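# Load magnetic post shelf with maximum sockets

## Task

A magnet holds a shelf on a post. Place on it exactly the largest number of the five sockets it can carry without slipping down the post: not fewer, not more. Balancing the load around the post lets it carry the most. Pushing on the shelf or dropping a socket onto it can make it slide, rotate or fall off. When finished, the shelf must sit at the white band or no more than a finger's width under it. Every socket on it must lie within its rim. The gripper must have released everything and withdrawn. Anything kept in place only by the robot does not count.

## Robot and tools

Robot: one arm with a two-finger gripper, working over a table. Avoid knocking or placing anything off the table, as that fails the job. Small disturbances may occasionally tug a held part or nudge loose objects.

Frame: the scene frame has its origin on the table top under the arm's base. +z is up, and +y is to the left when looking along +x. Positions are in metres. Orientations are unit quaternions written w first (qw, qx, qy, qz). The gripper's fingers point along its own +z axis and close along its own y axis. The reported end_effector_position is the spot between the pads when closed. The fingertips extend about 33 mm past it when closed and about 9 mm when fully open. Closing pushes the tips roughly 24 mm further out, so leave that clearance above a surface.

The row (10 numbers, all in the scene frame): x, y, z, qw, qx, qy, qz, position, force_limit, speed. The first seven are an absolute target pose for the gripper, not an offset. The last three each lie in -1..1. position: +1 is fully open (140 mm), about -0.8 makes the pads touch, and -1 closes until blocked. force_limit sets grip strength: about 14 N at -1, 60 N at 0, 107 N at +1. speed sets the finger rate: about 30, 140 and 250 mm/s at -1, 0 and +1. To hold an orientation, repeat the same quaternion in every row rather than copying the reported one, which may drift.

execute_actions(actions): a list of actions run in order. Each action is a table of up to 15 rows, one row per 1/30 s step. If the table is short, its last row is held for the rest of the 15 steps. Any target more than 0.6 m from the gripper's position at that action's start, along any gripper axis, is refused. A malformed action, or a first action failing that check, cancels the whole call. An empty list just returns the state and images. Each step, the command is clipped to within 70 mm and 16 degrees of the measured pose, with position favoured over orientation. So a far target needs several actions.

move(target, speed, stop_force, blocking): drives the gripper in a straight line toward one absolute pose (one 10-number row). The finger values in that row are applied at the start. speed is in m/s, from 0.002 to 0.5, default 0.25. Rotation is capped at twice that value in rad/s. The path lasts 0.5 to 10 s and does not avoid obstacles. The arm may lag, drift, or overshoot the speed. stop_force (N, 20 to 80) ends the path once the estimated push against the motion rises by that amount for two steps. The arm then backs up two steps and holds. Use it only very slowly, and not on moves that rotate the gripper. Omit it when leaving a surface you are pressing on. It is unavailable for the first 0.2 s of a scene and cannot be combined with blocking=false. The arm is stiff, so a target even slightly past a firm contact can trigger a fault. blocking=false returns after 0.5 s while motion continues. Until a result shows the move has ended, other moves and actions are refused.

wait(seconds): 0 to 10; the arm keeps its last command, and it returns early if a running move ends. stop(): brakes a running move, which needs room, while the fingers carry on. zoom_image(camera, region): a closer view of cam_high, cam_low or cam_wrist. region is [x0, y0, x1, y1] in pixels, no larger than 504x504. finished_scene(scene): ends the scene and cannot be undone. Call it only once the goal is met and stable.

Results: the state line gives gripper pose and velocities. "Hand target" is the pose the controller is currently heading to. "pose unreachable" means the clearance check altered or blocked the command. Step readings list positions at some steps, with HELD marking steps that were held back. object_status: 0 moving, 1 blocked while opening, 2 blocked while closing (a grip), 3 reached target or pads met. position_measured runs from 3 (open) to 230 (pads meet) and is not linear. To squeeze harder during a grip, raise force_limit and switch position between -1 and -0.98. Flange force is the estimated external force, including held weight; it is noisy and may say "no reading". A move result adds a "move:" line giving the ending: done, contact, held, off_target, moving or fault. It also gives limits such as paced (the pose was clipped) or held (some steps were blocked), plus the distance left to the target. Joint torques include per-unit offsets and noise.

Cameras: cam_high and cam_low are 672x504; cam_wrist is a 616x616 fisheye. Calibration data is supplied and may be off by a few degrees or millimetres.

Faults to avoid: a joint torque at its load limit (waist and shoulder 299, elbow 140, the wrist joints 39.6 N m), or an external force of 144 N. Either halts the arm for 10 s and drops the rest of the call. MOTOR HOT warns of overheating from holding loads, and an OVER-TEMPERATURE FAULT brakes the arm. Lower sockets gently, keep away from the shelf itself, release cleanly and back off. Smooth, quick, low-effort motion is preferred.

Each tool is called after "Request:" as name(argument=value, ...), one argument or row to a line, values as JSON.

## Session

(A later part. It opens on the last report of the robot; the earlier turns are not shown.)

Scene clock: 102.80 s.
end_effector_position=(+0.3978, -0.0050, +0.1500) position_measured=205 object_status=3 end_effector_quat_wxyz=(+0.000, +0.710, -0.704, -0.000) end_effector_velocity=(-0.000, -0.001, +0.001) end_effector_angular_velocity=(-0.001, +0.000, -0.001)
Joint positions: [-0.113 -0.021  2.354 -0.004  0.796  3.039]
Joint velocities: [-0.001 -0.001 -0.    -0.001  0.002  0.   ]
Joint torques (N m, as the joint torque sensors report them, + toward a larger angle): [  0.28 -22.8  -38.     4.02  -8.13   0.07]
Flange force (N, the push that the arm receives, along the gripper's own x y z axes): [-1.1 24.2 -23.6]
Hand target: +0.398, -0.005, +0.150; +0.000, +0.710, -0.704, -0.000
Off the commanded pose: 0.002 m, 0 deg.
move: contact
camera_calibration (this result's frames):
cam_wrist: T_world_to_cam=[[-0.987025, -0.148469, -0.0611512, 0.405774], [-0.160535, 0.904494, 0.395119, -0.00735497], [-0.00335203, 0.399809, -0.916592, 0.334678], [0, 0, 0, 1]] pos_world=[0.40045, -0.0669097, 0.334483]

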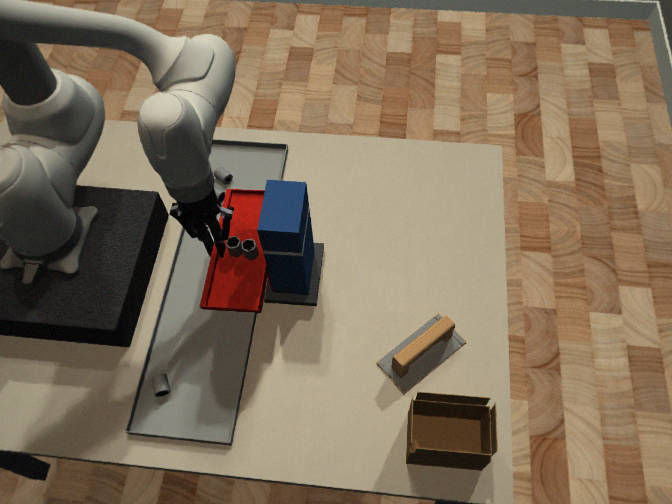

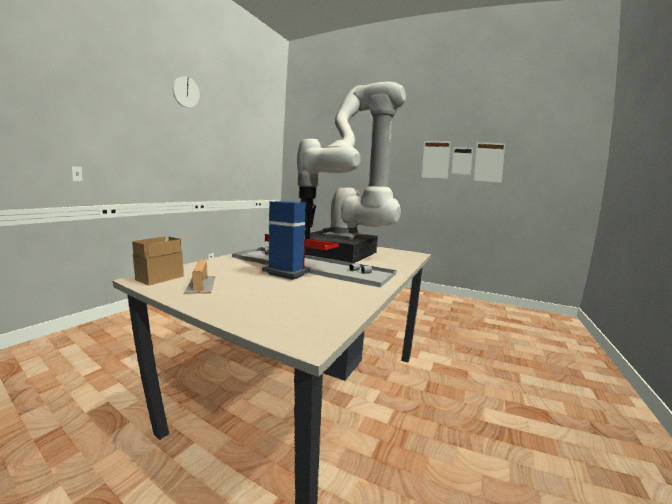

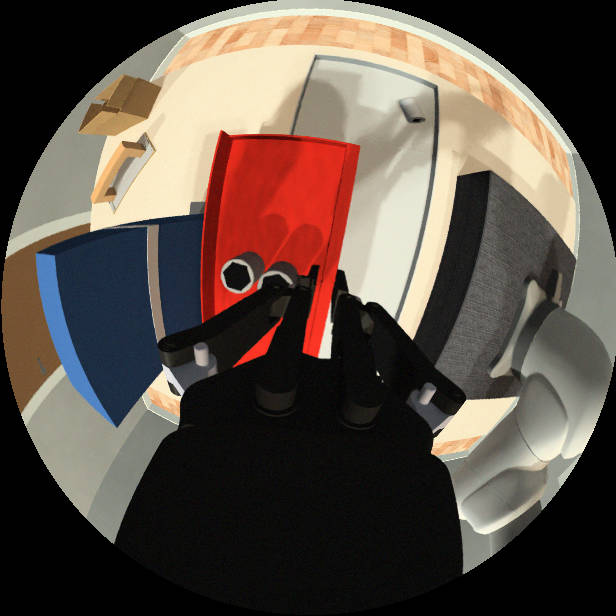

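Request:
move(
  target=[0.398,-0.005,0.156,0,0.71,-0.704,0,-0.6,1,-1],
  speed=0.01,
)

Request:
move(
  target=[0.398,-0.005,0.156,0,0.71,-0.704,0,-1,1,-1],
)

Request:
move(
  target=[0.397,-0.005,0.211,0,0.71,-0.704,0,-1,1,-1],
  speed=0.02,
)

Request:
zoom_image(
  camera="cam_low",
  region=[250,190,350,250],
)

Scene clock: 106.90 s.
end_effector_position=(+0.3980, -0.0050, +0.1559) position_measured=205 object_status=3 end_effector_quat_wxyz=(+0.000, +0.710, -0.704, -0.000) end_effector_velocity=(-0.000, +0.000, +0.000) end_effector_angular_velocity=(+0.000, +0.001, +0.001)
Joint positions: [-0.113 -0.03   2.348 -0.004  0.81   3.039]
Joint velocities: [ 0.    -0.    -0.001  0.     0.002 -0.001]
Joint torques (N m, as the joint torque sensors report them, + toward a larger angle): [ -0.05 -30.29 -30.16   2.79  -0.06   0.36]
Flange force (N, the push that the arm receives, along the gripper's own x y z axes): [-0.3 -3.6 3.5]
Hand target: +0.398, -0.005, +0.156; -0.000, +0.710, -0.704, -0.000
Off the commanded pose: 0.000 m, 0 deg.
move: done
camera_calibration (this result's frames):
cam_wrist: T_world_to_cam=[[-0.986986, -0.148455, -0.061802, 0.406438], [-0.160782, 0.904522, 0.394955, -0.00949443], [-0.00273167, 0.399751, -0.91662, 0.339865], [0, 0, 0, 1]] pos_world=[0.400551, -0.0669358, 0.340395]

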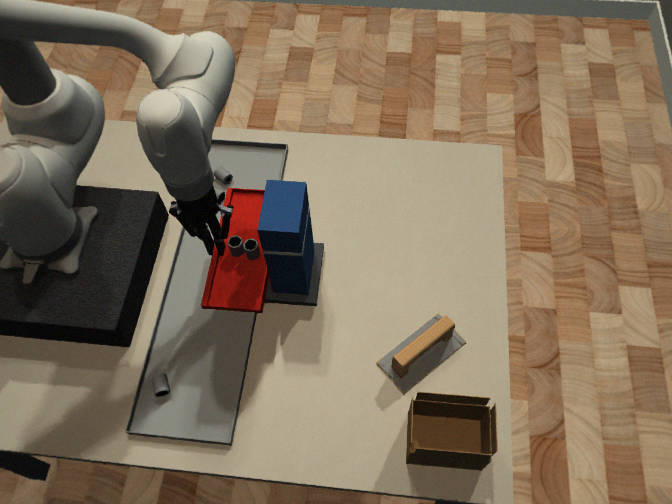

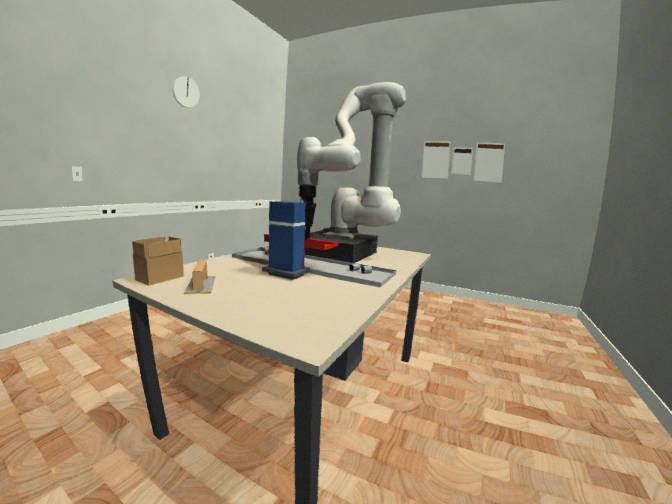

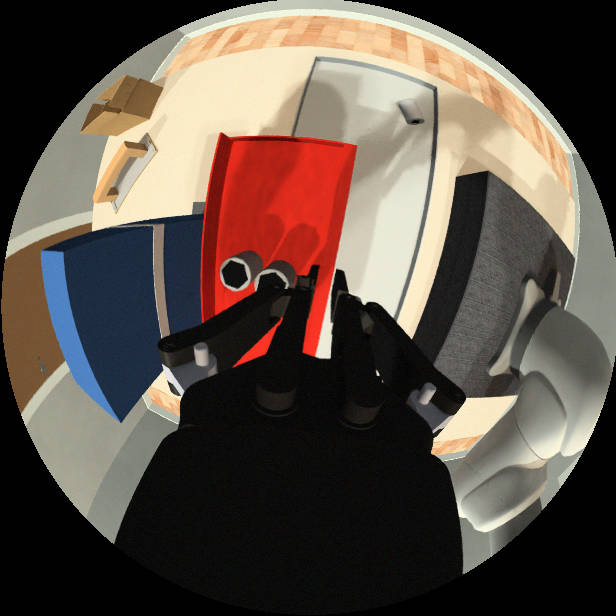

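Scene clock: 107.60 s.
end_effector_position=(+0.3980, -0.0050, +0.1560) position_measured=221 object_status=2 end_effector_quat_wxyz=(-0.000, +0.710, -0.704, +0.000) end_effector_velocity=(-0.000, -0.000, -0.000) end_effector_angular_velocity=(-0.000, +0.000, -0.001)
Joint positions: [-0.113 -0.03   2.348 -0.004  0.81   3.039]
Joint velocities: [-0.     0.     0.    -0.     0.     0.001]
Joint torques (N m, as the joint torque sensors report them, + toward a larger angle): [ -1.16 -26.71 -25.99   2.85   1.76   0.59]
Flange force (N, the push that the arm receives, along the gripper's own x y z axes): [-2.8 -4.1 -2.4]
Hand target: +0.398, -0.005, +0.156; -0.000, +0.710, -0.704, -0.000
Off the commanded pose: 0.000 m, 0 deg.
move: done
camera_calibration (this result's frames):
cam_wrist: T_world_to_cam=[[-0.986981, -0.148451, -0.0618912, 0.40651], [-0.160814, 0.904516, 0.394955, -0.00951267], [-0.00264968, 0.399766, -0.916614, 0.339917], [0, 0, 0, 1]] pos_world=[0.400589, -0.0669362, 0.340489]

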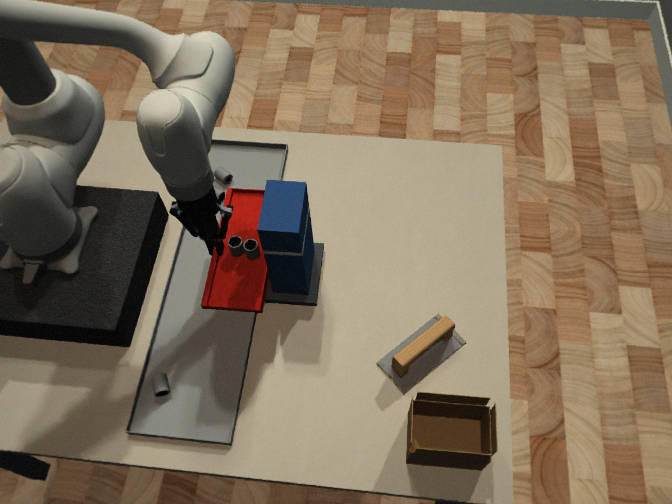

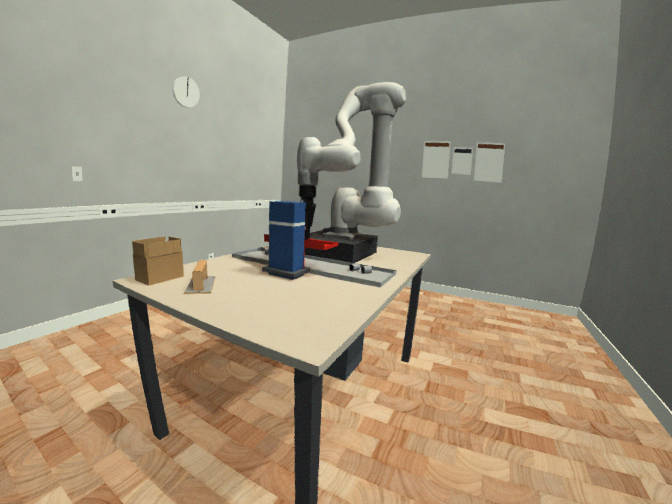

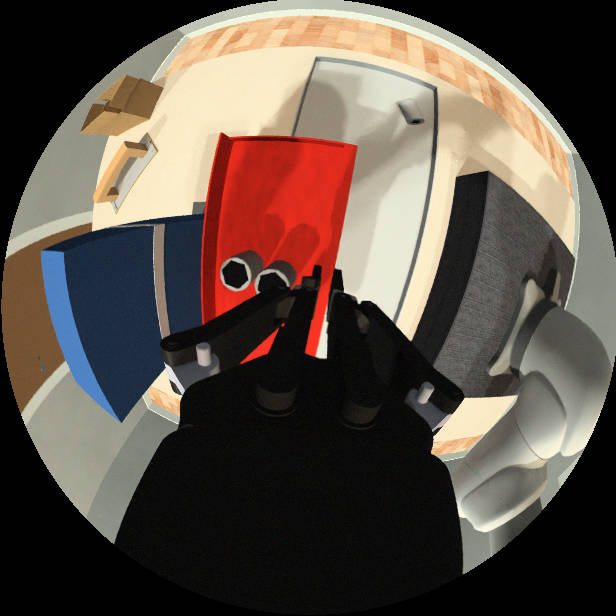

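Scene clock: 110.60 s.
end_effector_position=(+0.3969, -0.0050, +0.2109) position_measured=221 object_status=2 end_effector_quat_wxyz=(-0.000, +0.710, -0.704, -0.000) end_effector_velocity=(+0.000, -0.000, +0.001) end_effector_angular_velocity=(+0.001, +0.001, -0.002)
Joint positions: [-0.112 -0.109  2.293 -0.003  0.945  3.039]
Joint velocities: [-0.001  0.    -0.002  0.001  0.003  0.   ]
Joint torques (N m, as the joint torque sensors report them, + toward a larger angle): [  0.12 -20.9  -28.65   2.94   3.32   0.  ]
Flange force (N, the push that the arm receives, along the gripper's own x y z axes): [-0.6 -4.3 -0.6]
Hand target: +0.397, -0.005, +0.211; -0.000, +0.710, -0.704, -0.000
Off the commanded pose: 0.000 m, 0 deg.
move: done
camera_calibration (this result's frames):
cam_wrist: T_world_to_cam=[[-0.986973, -0.148538, -0.0618185, 0.408772], [-0.160864, 0.90449, 0.394995, -0.0314148], [-0.00275754, 0.399794, -0.916601, 0.390282], [0, 0, 0, 1]] pos_world=[0.399469, -0.0668998, 0.395411]

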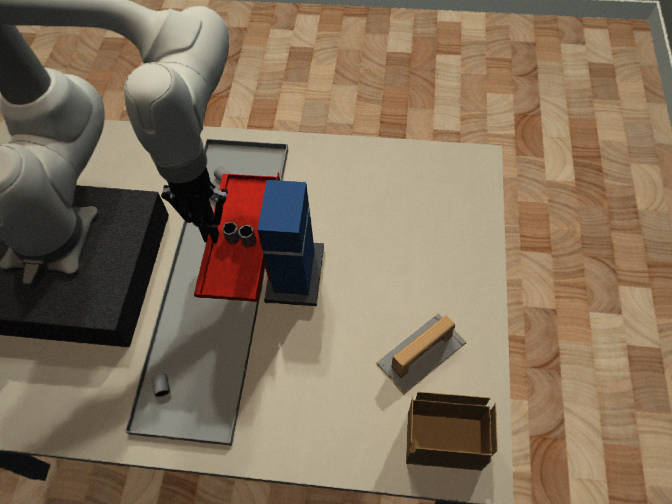

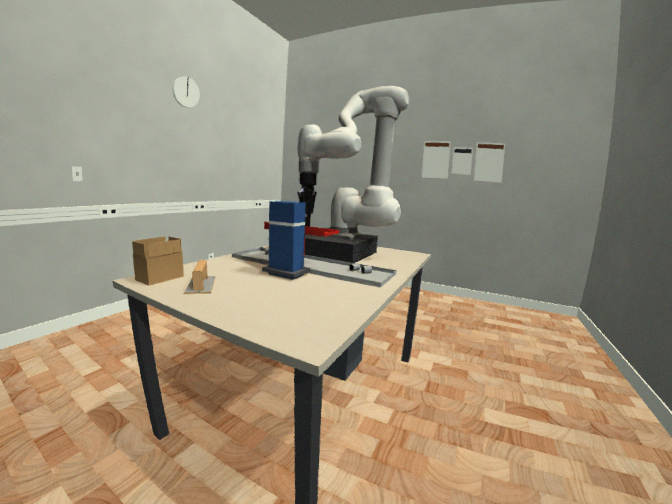

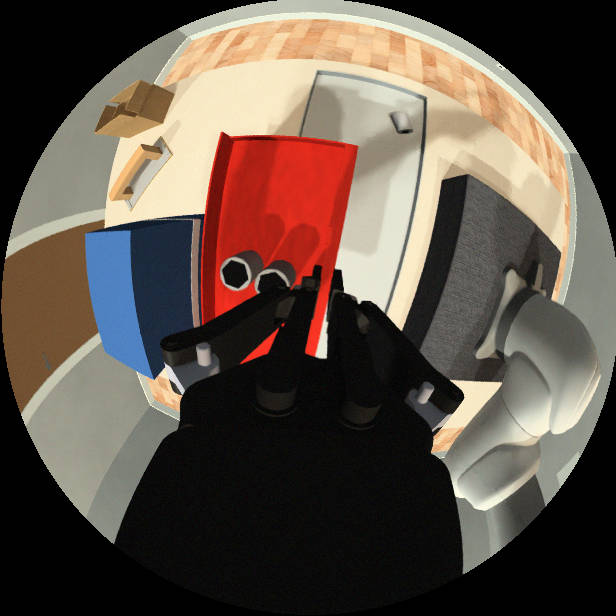

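Region (250, 190, 350, 250) of cam_low's 672x504 image, scaled by 5.040, with more detail than that image has; it fills the top 302 rows of this view, and the rest is white.

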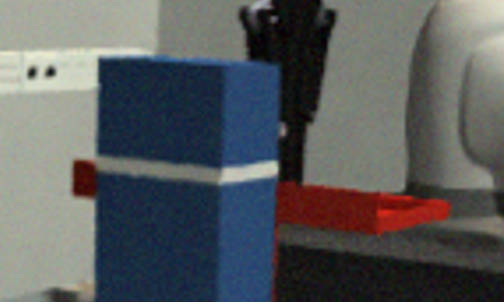

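Works.

Request:
move(
  target=[0.397,-0.005,0.216,0,0.71,-0.704,0,-1,1,-1],
  speed=0.01,
)

Request:
move(
  target=[0.3988,-0.005,0.216,0,0.71,-0.704,0,-1,1,-1],
  speed=0.003,
)

Request:
move(
  target=[0.3988,-0.005,0.216,0,0.71,-0.704,0,-0.6,1,-1],
)

Request:
wait(
  seconds=1,
)

Scene clock: 114.03 s.
end_effector_position=(+0.3970, -0.0050, +0.2159) position_measured=221 object_status=2 end_effector_quat_wxyz=(-0.000, +0.710, -0.704, -0.000) end_effector_velocity=(-0.000, +0.000, +0.000) end_effector_angular_velocity=(+0.000, +0.002, -0.001)
Joint positions: [-0.112 -0.116  2.287 -0.003  0.956  3.039]
Joint velocities: [ 0.     0.    -0.001 -0.     0.002  0.001]
Joint torques (N m, as the joint torque sensors report them, + toward a larger angle): [ -1.54 -23.16 -28.44   2.97   3.29   0.  ]
Flange force (N, the push that the arm receives, along the gripper's own x y z axes): [-5.2 -9.5 1.4]
Hand target: +0.397, -0.005, +0.216; -0.000, +0.710, -0.704, -0.000
Off the commanded pose: 0.000 m, 0 deg.
move: done
camera_calibration (this result's frames):
cam_wrist: T_world_to_cam=[[-0.986974, -0.148524, -0.0618254, 0.409167], [-0.160854, 0.904501, 0.394972, -0.0333488], [-0.00274153, 0.399772, -0.91661, 0.394849], [0, 0, 0, 1]] pos_world=[0.399556, -0.0669148, 0.400392]

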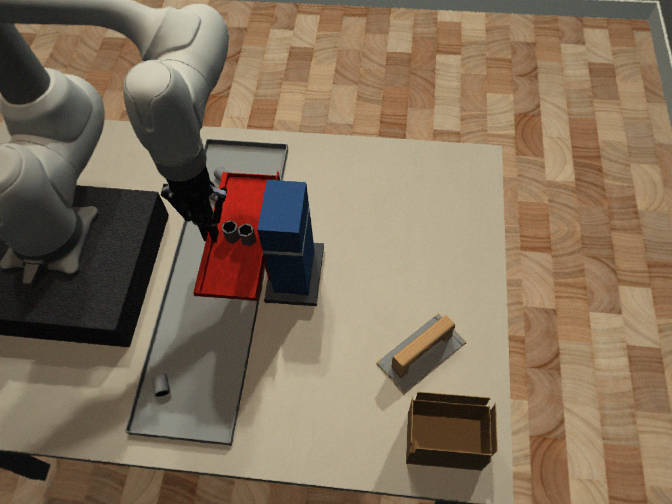

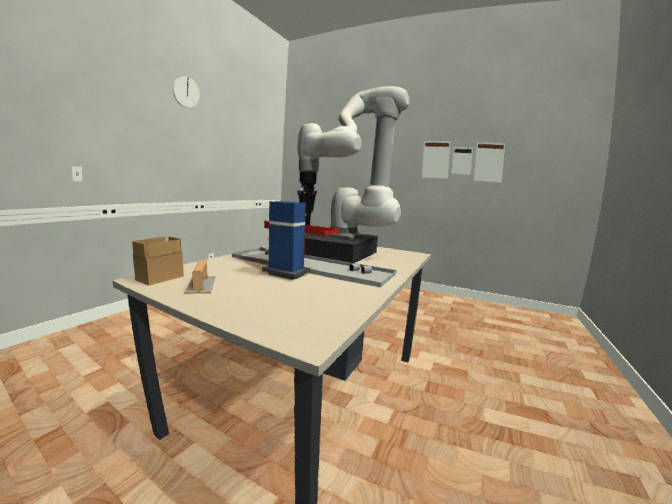

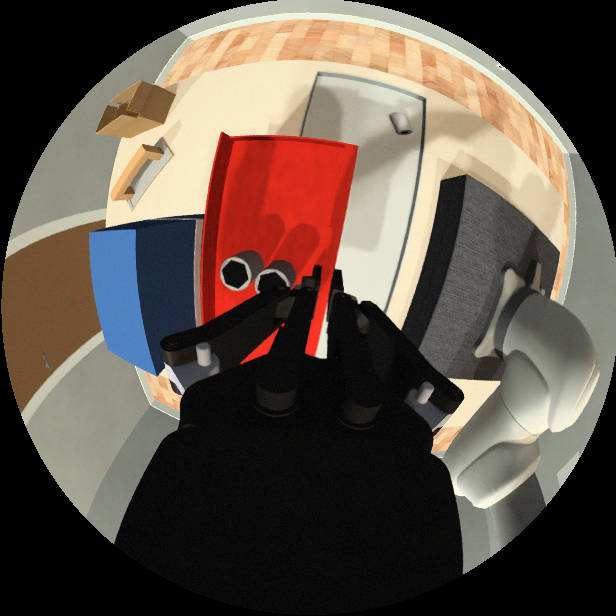

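Scene clock: 114.87 s.
end_effector_position=(+0.3986, -0.0050, +0.2160) position_measured=221 object_status=2 end_effector_quat_wxyz=(+0.000, +0.710, -0.704, -0.000) end_effector_velocity=(+0.000, +0.000, +0.000) end_effector_angular_velocity=(-0.000, -0.000, +0.002)
Joint positions: [-0.112 -0.113  2.285 -0.003  0.956  3.039]
Joint velocities: [ 0.001  0.001 -0.001 -0.    -0.    -0.   ]
Joint torques (N m, as the joint torque sensors report them, + toward a larger angle): [ -0.92 -23.78 -43.44   4.08  -6.05   0.58]
Flange force (N, the push that the arm receives, along the gripper's own x y z axes): [-2.5 15.5 -3.8]
Hand target: +0.399, -0.005, +0.216; +0.000, +0.710, -0.704, -0.000
Off the commanded pose: 0.000 m, 0 deg.
move: done
camera_calibration (this result's frames):
cam_wrist: T_world_to_cam=[[-0.987, -0.14848, -0.0615178, 0.410753], [-0.160691, 0.904502, 0.395038, -0.0331927], [-0.00301229, 0.399788, -0.916603, 0.395019], [0, 0, 0, 1]] pos_world=[0.401269, -0.0669125, 0.400457]

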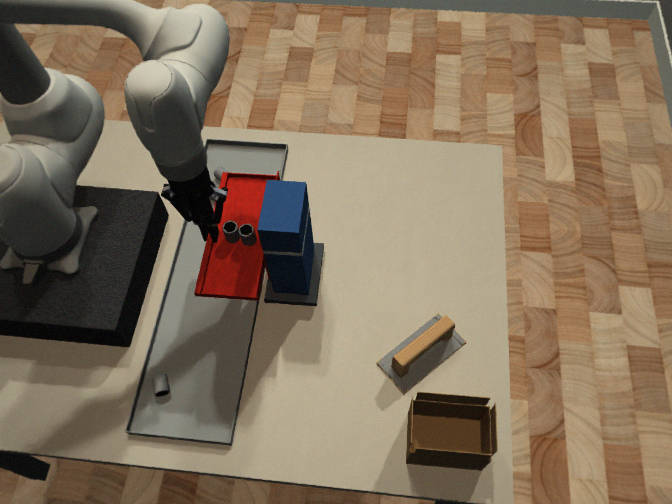

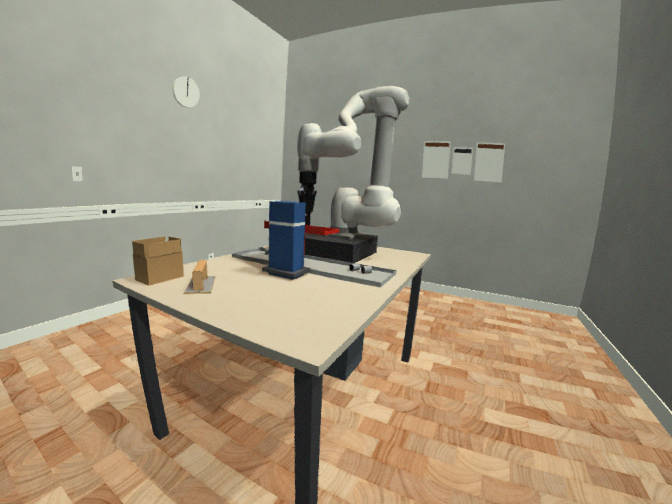

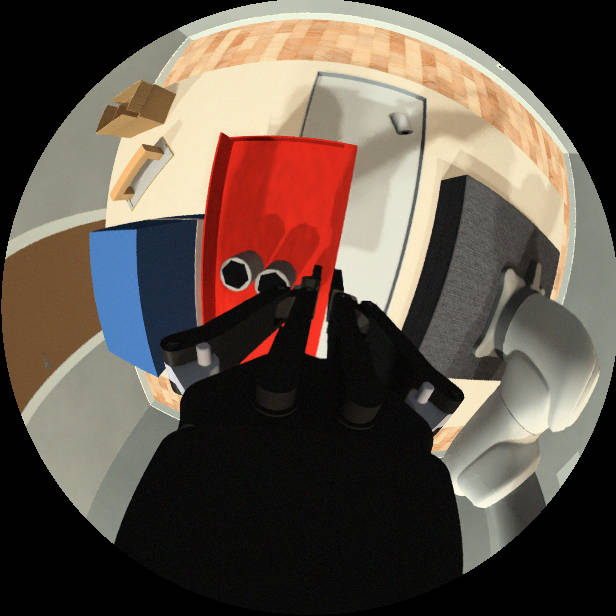

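Scene clock: 115.57 s.
end_effector_position=(+0.3989, -0.0050, +0.2161) position_measured=205 object_status=3 end_effector_quat_wxyz=(-0.000, +0.710, -0.704, +0.000) end_effector_velocity=(-0.001, +0.000, -0.001) end_effector_angular_velocity=(+0.000, +0.002, +0.001)
Joint positions: [-0.112 -0.112  2.284 -0.003  0.956  3.039]
Joint velocities: [ 0.001 -0.001  0.002 -0.     0.001 -0.   ]
Joint torques (N m, as the joint torque sensors report them, + toward a larger angle): [  0.81 -23.2  -34.55   3.3    0.14   0.31]
Flange force (N, the push that the arm receives, along the gripper's own x y z axes): [1.3 2.7 -0.1]
Hand target: +0.399, -0.005, +0.216; +0.000, +0.710, -0.704, +0.000
Off the commanded pose: 0.000 m, 0 deg.
move: done
camera_calibration (this result's frames):
cam_wrist: T_world_to_cam=[[-0.986966, -0.148479, -0.0620604, 0.411134], [-0.160908, 0.904527, 0.394892, -0.0330374], [-0.00249808, 0.399731, -0.916629, 0.394904], [0, 0, 0, 1]] pos_world=[0.401446, -0.0669272, 0.400542]

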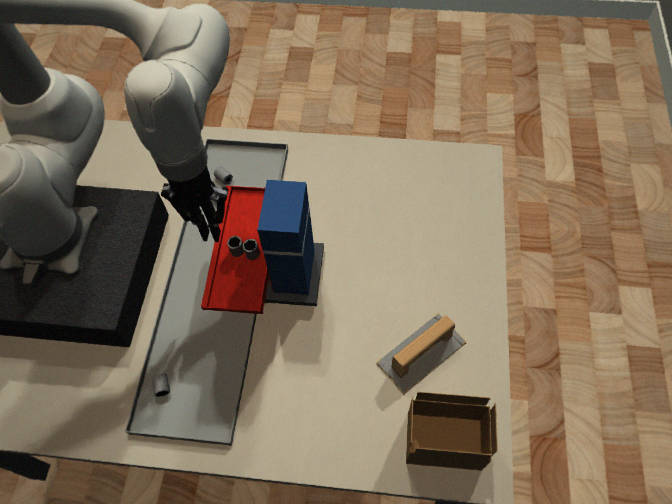

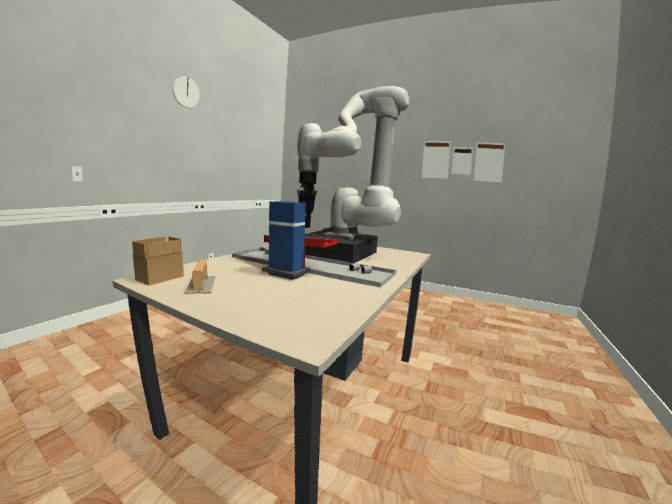

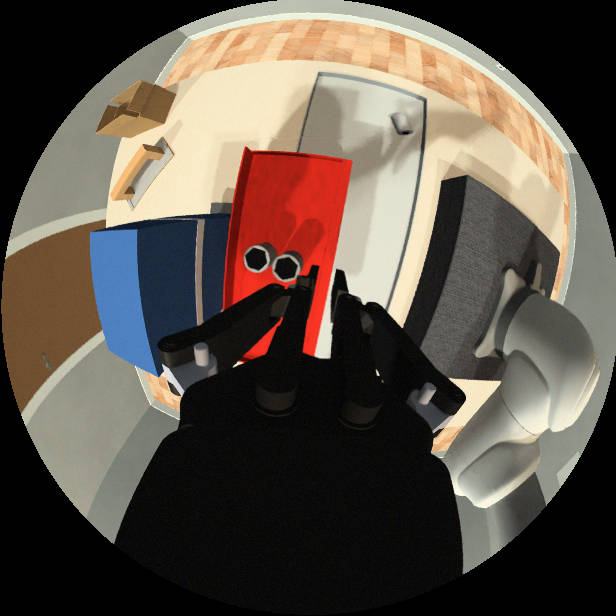

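Scene clock: 116.57 s.
end_effector_position=(+0.3988, -0.0050, +0.2160) position_measured=205 object_status=3 end_effector_quat_wxyz=(-0.000, +0.710, -0.704, -0.000) end_effector_velocity=(-0.000, +0.000, +0.000) end_effector_angular_velocity=(+0.000, -0.000, +0.000)
Joint positions: [-0.112 -0.112  2.284 -0.003  0.956  3.039]
Joint velocities: [-0. -0.  0.  0.  0. -0.]
Joint torques (N m, as the joint torque sensors report them, + toward a larger angle): [ -0.4  -23.11 -34.16   3.16   0.     0.1 ]
Flange force (N, the push that the arm receives, along the gripper's own x y z axes): [-2.2 1.3 -0.7]
Hand target: +0.399, -0.005, +0.216; +0.000, +0.710, -0.704, +0.000
Off the commanded pose: 0.000 m, 0 deg.
wait: 1.00 s; at rest by 0.17 s
camera_calibration (this result's frames):
cam_wrist: T_world_to_cam=[[-0.986981, -0.148479, -0.0618183, 0.410961], [-0.160811, 0.904517, 0.394953, -0.0330965], [-0.00272668, 0.399753, -0.916619, 0.39493], [0, 0, 0, 1]] pos_world=[0.401365, -0.066919, 0.400477]

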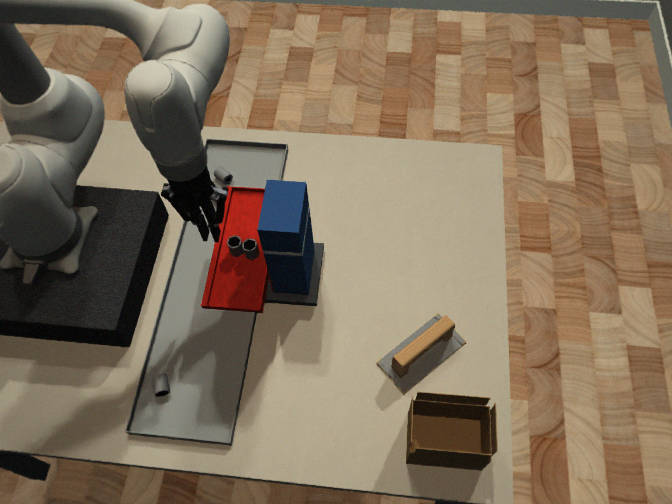

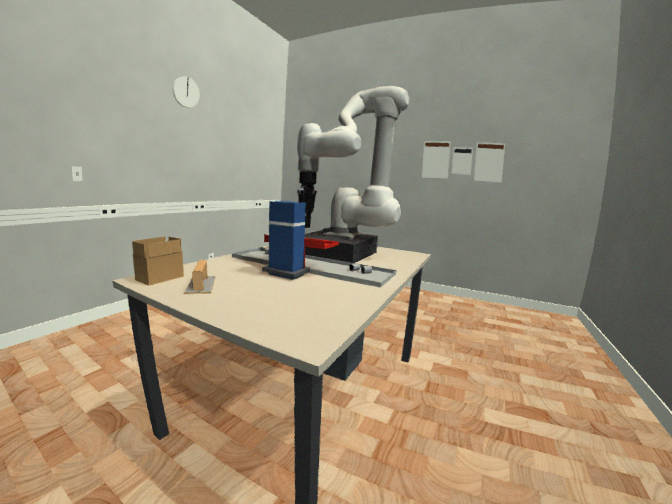

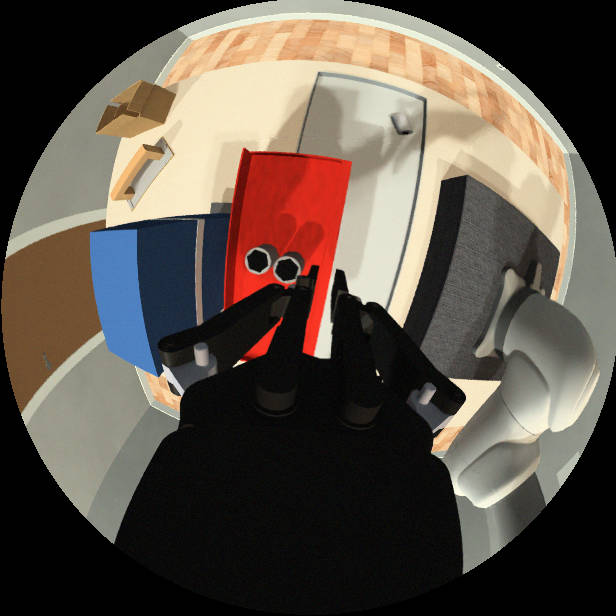

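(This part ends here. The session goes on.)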